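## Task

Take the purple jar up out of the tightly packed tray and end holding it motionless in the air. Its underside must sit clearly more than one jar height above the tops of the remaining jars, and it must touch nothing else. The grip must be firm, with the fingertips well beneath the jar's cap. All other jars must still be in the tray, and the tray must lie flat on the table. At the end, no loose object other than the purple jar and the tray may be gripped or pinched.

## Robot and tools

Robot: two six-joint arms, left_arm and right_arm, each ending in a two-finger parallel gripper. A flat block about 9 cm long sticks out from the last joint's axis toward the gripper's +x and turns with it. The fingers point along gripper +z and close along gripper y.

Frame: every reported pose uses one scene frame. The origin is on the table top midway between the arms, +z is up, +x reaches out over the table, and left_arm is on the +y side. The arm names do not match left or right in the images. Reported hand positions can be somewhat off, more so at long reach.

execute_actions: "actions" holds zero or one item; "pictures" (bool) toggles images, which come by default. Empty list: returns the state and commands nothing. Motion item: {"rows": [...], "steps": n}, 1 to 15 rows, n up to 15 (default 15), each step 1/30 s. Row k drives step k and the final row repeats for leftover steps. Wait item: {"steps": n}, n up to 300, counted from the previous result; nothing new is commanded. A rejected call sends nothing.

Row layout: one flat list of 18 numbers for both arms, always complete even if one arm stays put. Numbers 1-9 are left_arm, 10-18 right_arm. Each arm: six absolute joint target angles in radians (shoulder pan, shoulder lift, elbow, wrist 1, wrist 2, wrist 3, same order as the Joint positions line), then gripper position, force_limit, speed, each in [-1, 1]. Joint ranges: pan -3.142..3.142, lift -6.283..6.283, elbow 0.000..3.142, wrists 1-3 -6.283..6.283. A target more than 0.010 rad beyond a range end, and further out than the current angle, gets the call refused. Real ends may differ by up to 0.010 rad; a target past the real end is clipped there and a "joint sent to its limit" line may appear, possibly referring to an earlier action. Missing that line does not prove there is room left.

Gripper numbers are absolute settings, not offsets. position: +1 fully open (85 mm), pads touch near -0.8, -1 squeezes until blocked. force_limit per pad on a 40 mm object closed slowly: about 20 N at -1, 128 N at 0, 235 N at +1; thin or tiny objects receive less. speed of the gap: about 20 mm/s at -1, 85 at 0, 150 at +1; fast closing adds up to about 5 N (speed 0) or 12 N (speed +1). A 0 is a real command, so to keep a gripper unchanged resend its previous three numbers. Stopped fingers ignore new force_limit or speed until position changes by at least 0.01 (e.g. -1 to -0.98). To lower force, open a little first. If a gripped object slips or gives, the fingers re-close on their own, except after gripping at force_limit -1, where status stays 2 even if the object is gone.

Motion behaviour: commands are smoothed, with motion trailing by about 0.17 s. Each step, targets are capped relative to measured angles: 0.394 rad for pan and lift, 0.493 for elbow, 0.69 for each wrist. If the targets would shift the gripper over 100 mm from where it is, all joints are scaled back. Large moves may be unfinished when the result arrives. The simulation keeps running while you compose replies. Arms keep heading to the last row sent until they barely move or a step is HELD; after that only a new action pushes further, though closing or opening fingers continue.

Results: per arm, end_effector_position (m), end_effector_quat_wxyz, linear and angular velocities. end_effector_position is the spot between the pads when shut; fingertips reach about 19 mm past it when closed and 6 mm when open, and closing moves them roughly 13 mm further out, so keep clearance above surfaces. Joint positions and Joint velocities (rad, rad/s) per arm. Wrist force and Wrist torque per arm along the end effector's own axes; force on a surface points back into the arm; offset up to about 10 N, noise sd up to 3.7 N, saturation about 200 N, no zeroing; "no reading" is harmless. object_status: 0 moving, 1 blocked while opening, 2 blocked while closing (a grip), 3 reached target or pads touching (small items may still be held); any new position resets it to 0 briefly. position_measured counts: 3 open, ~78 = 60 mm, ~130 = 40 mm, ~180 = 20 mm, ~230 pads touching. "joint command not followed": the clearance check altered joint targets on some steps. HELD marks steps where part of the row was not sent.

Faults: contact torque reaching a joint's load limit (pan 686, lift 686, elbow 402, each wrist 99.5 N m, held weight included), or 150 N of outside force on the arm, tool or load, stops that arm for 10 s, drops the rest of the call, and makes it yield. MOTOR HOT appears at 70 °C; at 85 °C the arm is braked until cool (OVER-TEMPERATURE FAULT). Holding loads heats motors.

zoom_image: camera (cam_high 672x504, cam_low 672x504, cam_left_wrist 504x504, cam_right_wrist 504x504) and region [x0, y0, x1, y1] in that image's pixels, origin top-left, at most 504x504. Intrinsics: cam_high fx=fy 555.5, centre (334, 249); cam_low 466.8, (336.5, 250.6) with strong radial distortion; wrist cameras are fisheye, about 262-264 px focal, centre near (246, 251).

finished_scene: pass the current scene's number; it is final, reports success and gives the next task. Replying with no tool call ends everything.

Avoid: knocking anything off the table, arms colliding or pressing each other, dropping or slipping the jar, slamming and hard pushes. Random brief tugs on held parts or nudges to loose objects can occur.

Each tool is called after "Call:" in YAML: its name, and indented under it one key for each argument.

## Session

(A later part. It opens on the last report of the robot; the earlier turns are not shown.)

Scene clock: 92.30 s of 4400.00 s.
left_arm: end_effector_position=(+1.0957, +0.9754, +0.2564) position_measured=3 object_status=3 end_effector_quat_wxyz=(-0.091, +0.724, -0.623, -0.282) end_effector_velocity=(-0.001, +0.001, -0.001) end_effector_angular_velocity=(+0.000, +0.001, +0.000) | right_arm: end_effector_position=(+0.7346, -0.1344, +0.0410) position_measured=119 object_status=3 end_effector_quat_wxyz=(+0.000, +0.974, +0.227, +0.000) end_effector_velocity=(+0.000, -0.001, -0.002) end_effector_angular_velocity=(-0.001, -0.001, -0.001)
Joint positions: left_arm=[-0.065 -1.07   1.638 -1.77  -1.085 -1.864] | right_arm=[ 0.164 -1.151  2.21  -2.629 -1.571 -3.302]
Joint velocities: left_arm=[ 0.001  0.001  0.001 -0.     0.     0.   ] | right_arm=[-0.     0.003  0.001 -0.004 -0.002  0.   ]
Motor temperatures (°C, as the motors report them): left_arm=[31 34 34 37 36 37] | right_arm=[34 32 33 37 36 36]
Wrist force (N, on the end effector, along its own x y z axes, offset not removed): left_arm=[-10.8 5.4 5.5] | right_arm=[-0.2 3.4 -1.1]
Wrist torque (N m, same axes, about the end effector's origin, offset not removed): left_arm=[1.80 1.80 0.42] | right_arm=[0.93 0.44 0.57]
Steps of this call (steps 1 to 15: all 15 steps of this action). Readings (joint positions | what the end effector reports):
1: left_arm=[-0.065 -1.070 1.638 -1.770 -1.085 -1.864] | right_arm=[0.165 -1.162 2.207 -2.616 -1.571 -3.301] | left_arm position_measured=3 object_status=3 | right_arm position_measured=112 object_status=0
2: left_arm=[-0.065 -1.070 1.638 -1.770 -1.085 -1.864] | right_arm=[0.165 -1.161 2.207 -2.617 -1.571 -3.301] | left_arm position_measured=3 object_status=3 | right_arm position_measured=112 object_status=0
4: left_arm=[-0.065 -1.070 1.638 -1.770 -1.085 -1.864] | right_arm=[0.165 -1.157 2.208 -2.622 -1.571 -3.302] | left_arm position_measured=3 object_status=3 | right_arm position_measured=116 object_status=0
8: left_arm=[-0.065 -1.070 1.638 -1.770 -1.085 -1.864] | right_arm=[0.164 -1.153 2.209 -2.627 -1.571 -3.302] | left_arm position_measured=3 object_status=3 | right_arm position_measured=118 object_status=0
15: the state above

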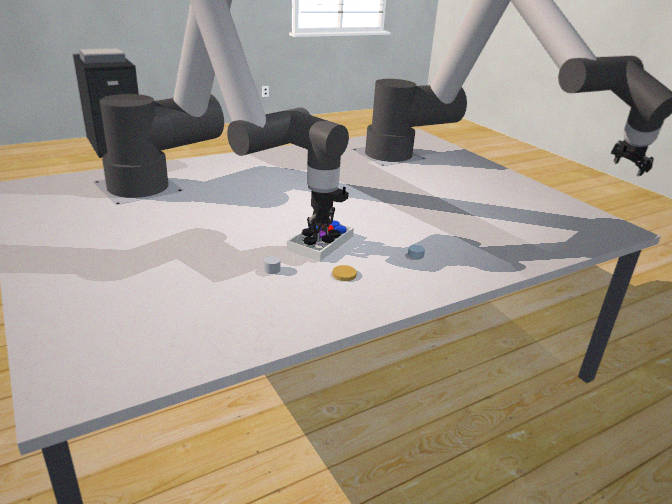

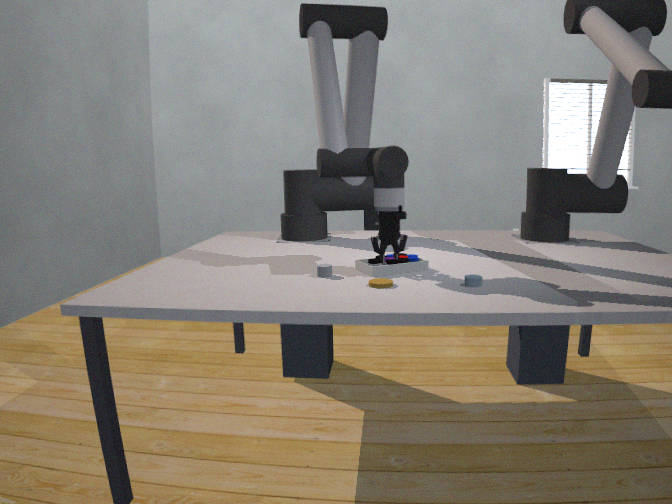

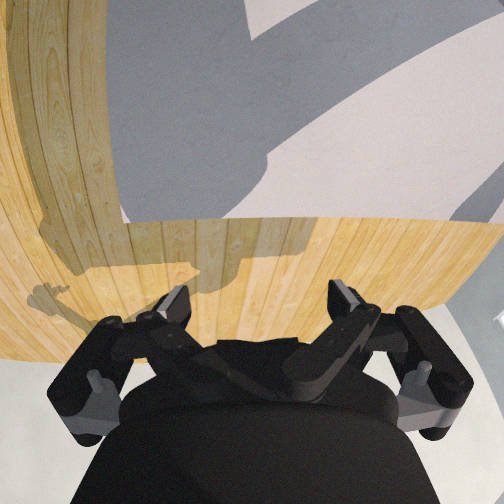

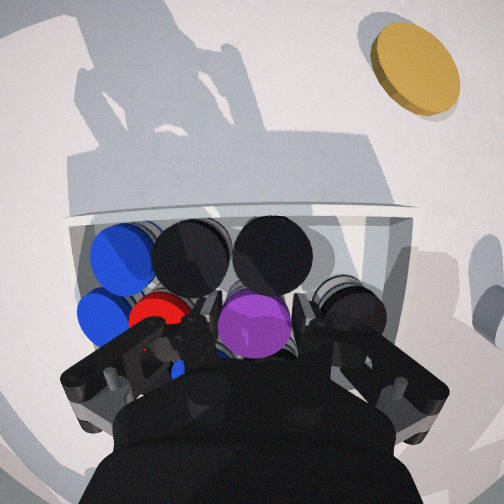

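Call:
execute_actions:
  actions:
    - {"rows":[[-0.065,-1.07,1.638,-1.77,-1.085,-1.864,1,0,0,0.1645,-1.1366,2.213,-2.6472,-1.571,-3.302,0.08,0,0]]}
  pictures: false

Call:
execute_actions:
  actions:
    - {"rows":[[-0.065,-1.07,1.638,-1.77,-1.085,-1.864,1,0,0,0.165,-1.1366,2.213,-2.6472,-1.571,-3.302,-1,0.8,-0.5]]}
  pictures: false

Scene clock: 97.17 s of 4400.00 s.
left_arm: end_effector_position=(+1.0957, +0.9754, +0.2564) position_measured=3 object_status=3 end_effector_quat_wxyz=(-0.091, +0.724, -0.623, -0.282) end_effector_velocity=(+0.000, +0.000, -0.000) end_effector_angular_velocity=(-0.000, -0.000, +0.001) | right_arm: end_effector_position=(+0.7345, -0.1341, +0.0298) position_measured=119 object_status=3 end_effector_quat_wxyz=(+0.000, +0.974, +0.227, -0.000) end_effector_velocity=(+0.000, +0.000, -0.003) end_effector_angular_velocity=(-0.000, +0.000, -0.000)
Joint positions: left_arm=[-0.065 -1.07   1.638 -1.77  -1.085 -1.864] | right_arm=[ 0.164 -1.137  2.213 -2.647 -1.571 -3.302]
Joint velocities: left_arm=[ 0.001  0.001 -0.001 -0.    -0.001 -0.   ] | right_arm=[ 0.     0.004  0.    -0.003 -0.     0.001]
Motor temperatures (°C, as the motors report them): left_arm=[31 34 34 37 36 37] | right_arm=[34 32 33 37 36 36]
Wrist force (N, on the end effector, along its own x y z axes, offset not removed): left_arm=[-10.5 4.0 8.7] | right_arm=[1.0 4.7 0.5]
Wrist torque (N m, same axes, about the end effector's origin, offset not removed): left_arm=[1.40 1.73 0.45] | right_arm=[0.99 0.18 0.64]
Steps of this call (steps 1 to 15: the robot went on to your last target; steps 16 to 90: nothing new was sent; then 1.37 s passed at rest; steps 91 to 105: all 15 steps of this action). Readings (joint positions | what the end effector reports):
91: left_arm=[-0.065 -1.070 1.638 -1.770 -1.085 -1.864] | right_arm=[0.164 -1.151 2.210 -2.630 -1.571 -3.303] | left_arm position_measured=3 object_status=3 | right_arm position_measured=119 object_status=3
92: left_arm=[-0.065 -1.070 1.638 -1.770 -1.085 -1.864] | right_arm=[0.164 -1.150 2.210 -2.631 -1.571 -3.303] | left_arm position_measured=3 object_status=3 | right_arm position_measured=119 object_status=3
94: left_arm=[-0.065 -1.070 1.638 -1.770 -1.085 -1.864] | right_arm=[0.164 -1.145 2.211 -2.637 -1.571 -3.303] | left_arm position_measured=3 object_status=3 | right_arm position_measured=119 object_status=3
98: left_arm=[-0.065 -1.070 1.638 -1.770 -1.085 -1.864] | right_arm=[0.164 -1.140 2.212 -2.643 -1.571 -3.302] | left_arm position_measured=3 object_status=3 | right_arm position_measured=119 object_status=3
105: the state above

Scene clock: 97.67 s of 4400.00 s.
left_arm: end_effector_position=(+1.0957, +0.9754, +0.2564) position_measured=3 object_status=3 end_effector_quat_wxyz=(-0.091, +0.724, -0.623, -0.282) end_effector_velocity=(-0.001, -0.001, -0.001) end_effector_angular_velocity=(+0.000, +0.002, -0.001) | right_arm: end_effector_position=(+0.7343, -0.1336, +0.0296) position_measured=136 object_status=2 end_effector_quat_wxyz=(+0.000, +0.974, +0.228, +0.000) end_effector_velocity=(+0.000, +0.000, +0.000) end_effector_angular_velocity=(-0.000, -0.000, -0.000)
Joint positions: left_arm=[-0.065 -1.07   1.638 -1.77  -1.085 -1.864] | right_arm=[ 0.165 -1.137  2.213 -2.647 -1.571 -3.302]
Joint velocities: left_arm=[-0.001  0.     0.001  0.     0.    -0.   ] | right_arm=[ 0.    -0.    -0.001  0.    -0.     0.001]
Motor temperatures (°C, as the motors report them): left_arm=[31 34 34 37 36 37] | right_arm=[34 32 33 37 36 36]
Wrist force (N, on the end effector, along its own x y z axes, offset not removed): left_arm=[-9.4 3.3 4.3] | right_arm=[-16.5 14.7 -69.0]
Wrist torque (N m, same axes, about the end effector's origin, offset not removed): left_arm=[1.37 1.45 0.42] | right_arm=[-0.01 -0.04 0.43]
Steps of this call (steps 1 to 15: all 15 steps of this action). Readings (joint positions | what the end effector reports):
1: left_arm=[-0.065 -1.070 1.638 -1.770 -1.085 -1.864] | right_arm=[0.164 -1.137 2.213 -2.647 -1.571 -3.302] | left_arm position_measured=3 object_status=3 | right_arm position_measured=119 object_status=0
2: left_arm=[-0.065 -1.070 1.638 -1.770 -1.085 -1.864] | right_arm=[0.164 -1.137 2.213 -2.647 -1.571 -3.302] | left_arm position_measured=3 object_status=3 | right_arm position_measured=119 object_status=0
4: left_arm=[-0.065 -1.070 1.638 -1.770 -1.085 -1.864] | right_arm=[0.165 -1.137 2.213 -2.647 -1.571 -3.302] | left_arm position_measured=3 object_status=3 | right_arm position_measured=123 object_status=0
8: left_arm=[-0.065 -1.070 1.638 -1.770 -1.085 -1.864] | right_arm=[0.165 -1.137 2.213 -2.647 -1.571 -3.302] | left_arm position_measured=3 object_status=3 | right_arm position_measured=133 object_status=0
15: the state above

Call:
execute_actions:
  actions:
    - {"rows":[[-0.065,-1.07,1.638,-1.77,-1.085,-1.864,1,0,0,0.166,-1.144,2.2113,-2.6381,-1.571,-3.301,-1,0.8,-0.5],[-0.065,-1.07,1.638,-1.77,-1.085,-1.864,1,0,0,0.167,-1.151,2.2097,-2.6295,-1.571,-3.3,-1,0.8,-0.5],[-0.065,-1.07,1.638,-1.77,-1.085,-1.864,1,0,0,0.167,-1.151,2.2097,-2.6295,-1.571,-3.3,-1,0.8,-0.5],[-0.065,-1.07,1.638,-1.77,-1.085,-1.864,1,0,0,0.167,-1.161,2.2073,-2.6171,-1.571,-3.3,-1,0.8,-0.5],[-0.065,-1.07,1.638,-1.77,-1.085,-1.864,1,0,0,0.167,-1.161,2.2073,-2.6171,-1.571,-3.3,-1,0.8,-0.5],[-0.065,-1.07,1.638,-1.77,-1.085,-1.864,1,0,0,0.167,-1.1782,2.2027,-2.5953,-1.571,-3.3,-1,0.8,-0.5]]}

Scene clock: 103.00 s of 4400.00 s.
left_arm: end_effector_position=(+1.0957, +0.9754, +0.2564) position_measured=3 object_status=3 end_effector_quat_wxyz=(-0.091, +0.724, -0.623, -0.282) end_effector_velocity=(-0.000, -0.000, -0.000) end_effector_angular_velocity=(+0.000, -0.000, +0.000) | right_arm: end_effector_position=(+0.7332, -0.1322, +0.0596) position_measured=136 object_status=2 end_effector_quat_wxyz=(+0.000, +0.974, +0.228, -0.000) end_effector_velocity=(+0.002, +0.001, +0.024) end_effector_angular_velocity=(+0.002, -0.004, -0.001)
Joint positions: left_arm=[-0.065 -1.07   1.638 -1.77  -1.085 -1.864] | right_arm=[ 0.167 -1.175  2.204 -2.6   -1.571 -3.3  ]
Joint velocities: left_arm=[-0.    -0.     0.001 -0.    -0.    -0.001] | right_arm=[ 0.    -0.028 -0.009  0.033  0.     0.001]
Motor temperatures (°C, as the motors report them): left_arm=[31 34 34 37 36 37] | right_arm=[34 32 33 37 36 36]
Wrist force (N, on the end effector, along its own x y z axes, offset not removed): left_arm=[-9.9 8.7 4.4] | right_arm=[2.4 4.4 2.0]
Wrist torque (N m, same axes, about the end effector's origin, offset not removed): left_arm=[2.45 1.60 0.38] | right_arm=[1.02 0.04 0.53]
Steps of this call (steps 1 to 15: the robot went on to your last target; steps 16 to 90: nothing new was sent; then 1.83 s passed at rest; steps 91 to 105: all 15 steps of this action). Readings (joint positions | what the end effector reports):
91: left_arm=[-0.065 -1.070 1.638 -1.770 -1.085 -1.864] | right_arm=[0.165 -1.137 2.213 -2.647 -1.571 -3.302] | left_arm position_measured=3 object_status=3 | right_arm position_measured=136 object_status=2
92: left_arm=[-0.065 -1.070 1.638 -1.770 -1.085 -1.864] | right_arm=[0.165 -1.137 2.213 -2.647 -1.571 -3.302] | left_arm position_measured=3 object_status=3 | right_arm position_measured=136 object_status=2
94: left_arm=[-0.065 -1.070 1.638 -1.770 -1.085 -1.864] | right_arm=[0.166 -1.141 2.212 -2.641 -1.571 -3.301] | left_arm position_measured=3 object_status=3 | right_arm position_measured=136 object_status=2
98: left_arm=[-0.065 -1.070 1.638 -1.770 -1.085 -1.864] | right_arm=[0.167 -1.156 2.209 -2.622 -1.571 -3.300] | left_arm position_measured=3 object_status=3 | right_arm position_measured=136 object_status=2
105: the state above

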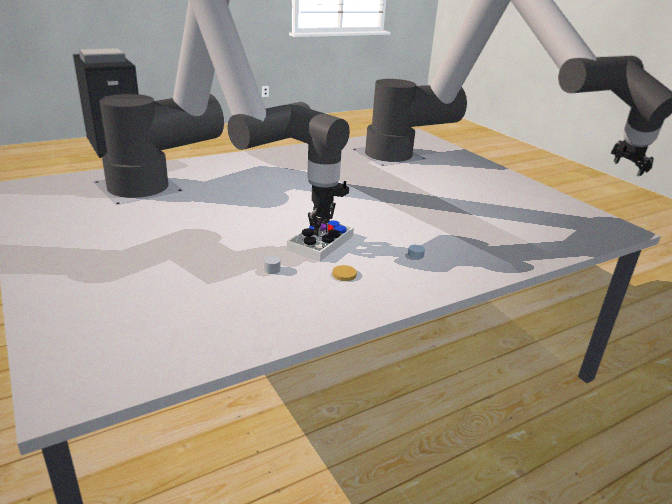

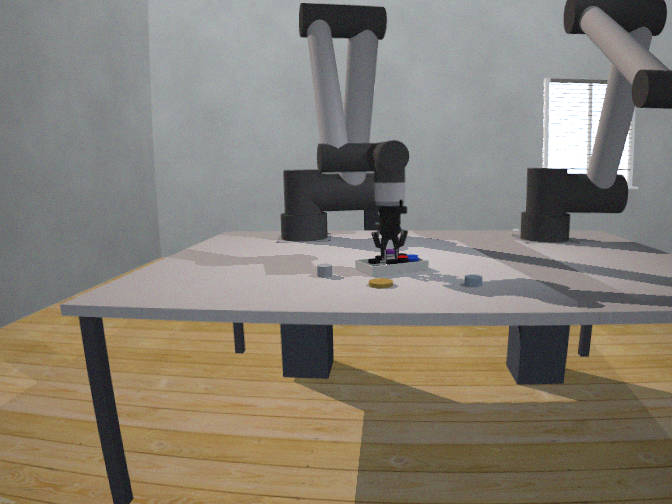

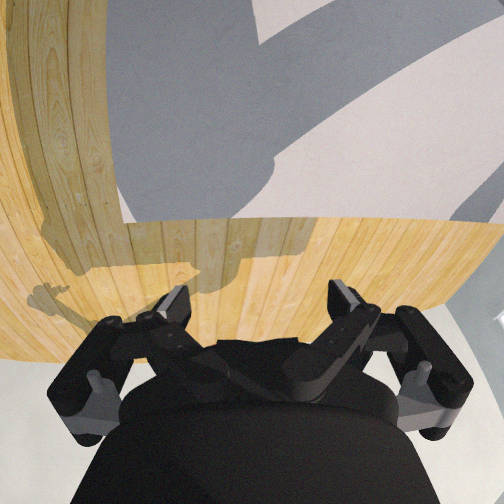

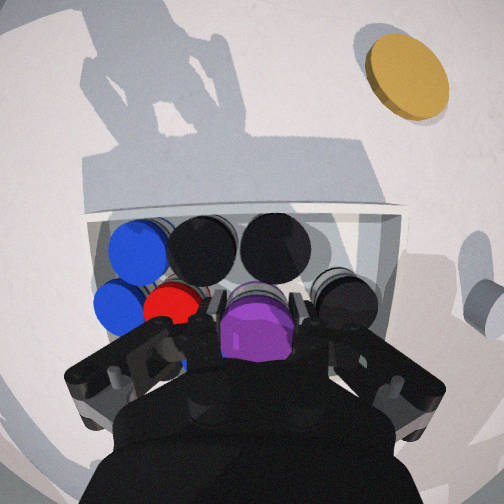

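Call:
execute_actions:
  actions:
    - {"rows":[[-0.065,-1.07,1.638,-1.77,-1.085,-1.864,1,0,0,0.167,-1.1903,2.1992,-2.5797,-1.571,-3.3,-1,0.8,-0.5],[-0.065,-1.07,1.638,-1.77,-1.085,-1.864,1,0,0,0.167,-1.2145,2.1922,-2.5485,-1.571,-3.3,-1,0.8,-0.5],[-0.065,-1.07,1.638,-1.77,-1.085,-1.864,1,0,0,0.167,-1.251,2.1817,-2.5015,-1.571,-3.3,-1,0.8,-0.5],[-0.065,-1.07,1.638,-1.77,-1.085,-1.864,1,0,0,0.167,-1.36,2.15,-2.361,-1.571,-3.3,-1,0.8,-0.5]]}
  pictures: false

Call:
execute_actions:
  actions:
    - {"steps":28}

Scene clock: 106.90 s of 4400.00 s.
left_arm: end_effector_position=(+1.0957, +0.9754, +0.2564) position_measured=3 object_status=3 end_effector_quat_wxyz=(-0.091, +0.724, -0.623, -0.282) end_effector_velocity=(-0.001, +0.001, -0.000) end_effector_angular_velocity=(-0.000, +0.000, +0.001) | right_arm: end_effector_position=(+0.7221, -0.1355, +0.2001) position_measured=136 object_status=2 end_effector_quat_wxyz=(+0.000, +0.974, +0.228, +0.001) end_effector_velocity=(-0.023, -0.008, +0.114) end_effector_angular_velocity=(-0.003, +0.004, +0.000)
Joint positions: left_arm=[-0.065 -1.07   1.638 -1.77  -1.085 -1.864] | right_arm=[ 0.167 -1.343  2.155 -2.384 -1.571 -3.3  ]
Joint velocities: left_arm=[ 0.001 -0.     0.001 -0.    -0.    -0.   ] | right_arm=[-0.    -0.137 -0.038  0.18  -0.002 -0.001]
Motor temperatures (°C, as the motors report them): left_arm=[31 34 34 37 36 37] | right_arm=[34 32 33 37 36 36]
Wrist force (N, on the end effector, along its own x y z axes, offset not removed): left_arm=[-7.8 5.7 2.4] | right_arm=[3.1 3.7 -2.9]
Wrist torque (N m, same axes, about the end effector's origin, offset not removed): left_arm=[1.86 1.20 0.27] | right_arm=[0.76 -0.17 0.60]
Steps of this call (steps 1 to 15: the robot went on to your last target; steps 16 to 90: nothing new was sent; then 0.40 s passed at rest; steps 91 to 105: all 15 steps of this action). Readings (joint positions | what the end effector reports):
91: left_arm=[-0.065 -1.070 1.638 -1.770 -1.085 -1.864] | right_arm=[0.167 -1.178 2.203 -2.595 -1.571 -3.300] | left_arm position_measured=3 object_status=3 | right_arm position_measured=136 object_status=2
92: left_arm=[-0.065 -1.070 1.638 -1.770 -1.085 -1.864] | right_arm=[0.167 -1.179 2.202 -2.594 -1.571 -3.300] | left_arm position_measured=3 object_status=3 | right_arm position_measured=136 object_status=2
94: left_arm=[-0.065 -1.070 1.638 -1.770 -1.085 -1.864] | right_arm=[0.167 -1.190 2.199 -2.581 -1.571 -3.300] | left_arm position_measured=3 object_status=3 | right_arm position_measured=136 object_status=2
98: left_arm=[-0.065 -1.070 1.638 -1.770 -1.085 -1.864] | right_arm=[0.167 -1.259 2.178 -2.492 -1.571 -3.300] | left_arm position_measured=3 object_status=3 | right_arm position_measured=136 object_status=2
105: the state above

Scene clock: 107.83 s of 4400.00 s.
left_arm: end_effector_position=(+1.0957, +0.9754, +0.2564) position_measured=3 object_status=3 end_effector_quat_wxyz=(-0.091, +0.724, -0.623, -0.282) end_effector_velocity=(-0.001, -0.000, -0.000) end_effector_angular_velocity=(+0.000, +0.001, -0.001) | right_arm: end_effector_position=(+0.7189, -0.1365, +0.2141) position_measured=136 object_status=2 end_effector_quat_wxyz=(+0.000, +0.974, +0.228, +0.000) end_effector_velocity=(+0.000, +0.001, +0.000) end_effector_angular_velocity=(+0.002, -0.000, +0.001)
Joint positions: left_arm=[-0.065 -1.07   1.638 -1.77  -1.085 -1.864] | right_arm=[ 0.167 -1.36   2.15  -2.361 -1.571 -3.3  ]
Joint velocities: left_arm=[-0.    -0.     0.001  0.     0.     0.001] | right_arm=[-0.    -0.     0.    -0.001  0.002 -0.001]
Motor temperatures (°C, as the motors report them): left_arm=[31 34 34 37 36 37] | right_arm=[34 32 33 37 36 36]
Wrist force (N, on the end effector, along its own x y z axes, offset not removed): left_arm=[-9.8 6.3 4.9] | right_arm=[0.4 2.0 0.3]
Wrist torque (N m, same axes, about the end effector's origin, offset not removed): left_arm=[1.92 1.51 0.43] | right_arm=[0.39 0.31 0.61]
Steps of this call (steps 1 to 28: the robot went on to your last target). Readings (joint positions | what the end effector reports):
1: left_arm=[-0.065 -1.070 1.638 -1.770 -1.085 -1.864] | right_arm=[0.167 -1.347 2.154 -2.379 -1.571 -3.300] | left_arm position_measured=3 object_status=3 | right_arm position_measured=136 object_status=2
2: left_arm=[-0.065 -1.070 1.638 -1.770 -1.085 -1.864] | right_arm=[0.167 -1.350 2.153 -2.374 -1.571 -3.300] | left_arm position_measured=3 object_status=3 | right_arm position_measured=136 object_status=2
4: left_arm=[-0.065 -1.070 1.638 -1.770 -1.085 -1.864] | right_arm=[0.167 -1.354 2.152 -2.369 -1.571 -3.300] | left_arm position_measured=3 object_status=3 | right_arm position_measured=136 object_status=2
8: left_arm=[-0.065 -1.070 1.638 -1.770 -1.085 -1.864] | right_arm=[0.167 -1.358 2.151 -2.364 -1.571 -3.300] | left_arm position_measured=3 object_status=3 | right_arm position_measured=136 object_status=2
28: the state above

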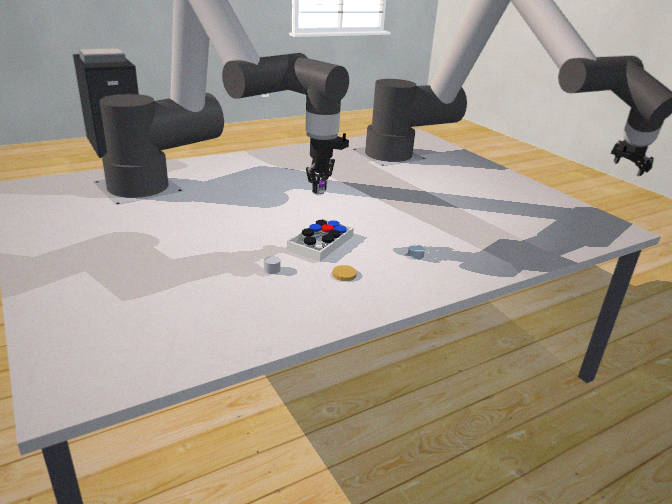

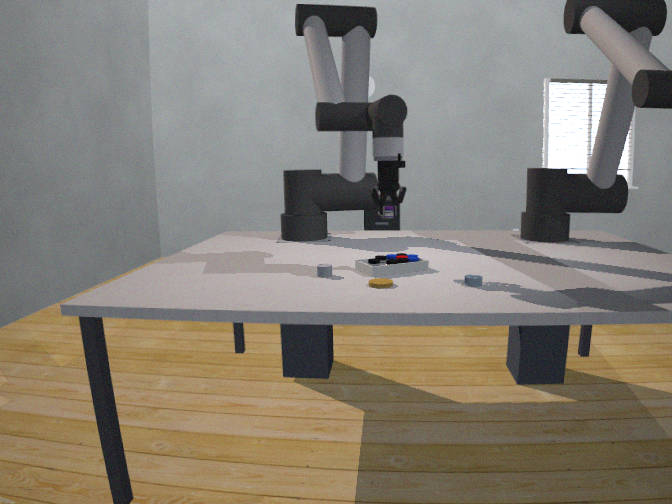

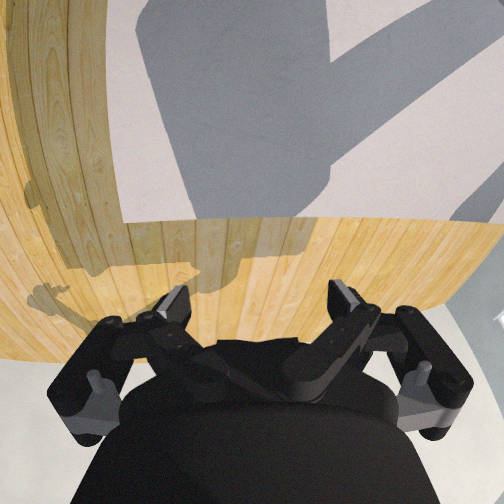

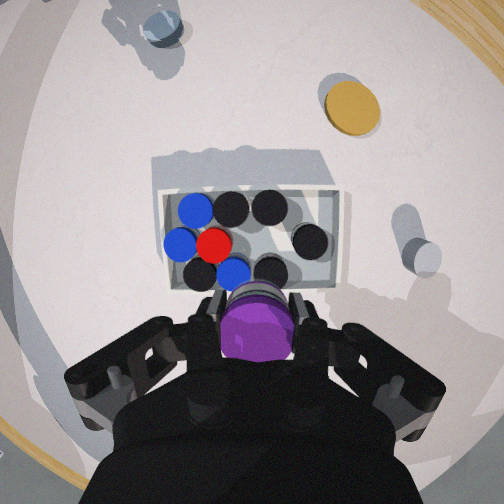

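Call:
finished_scene:
  scene: 2

The scene is finished: the task was done.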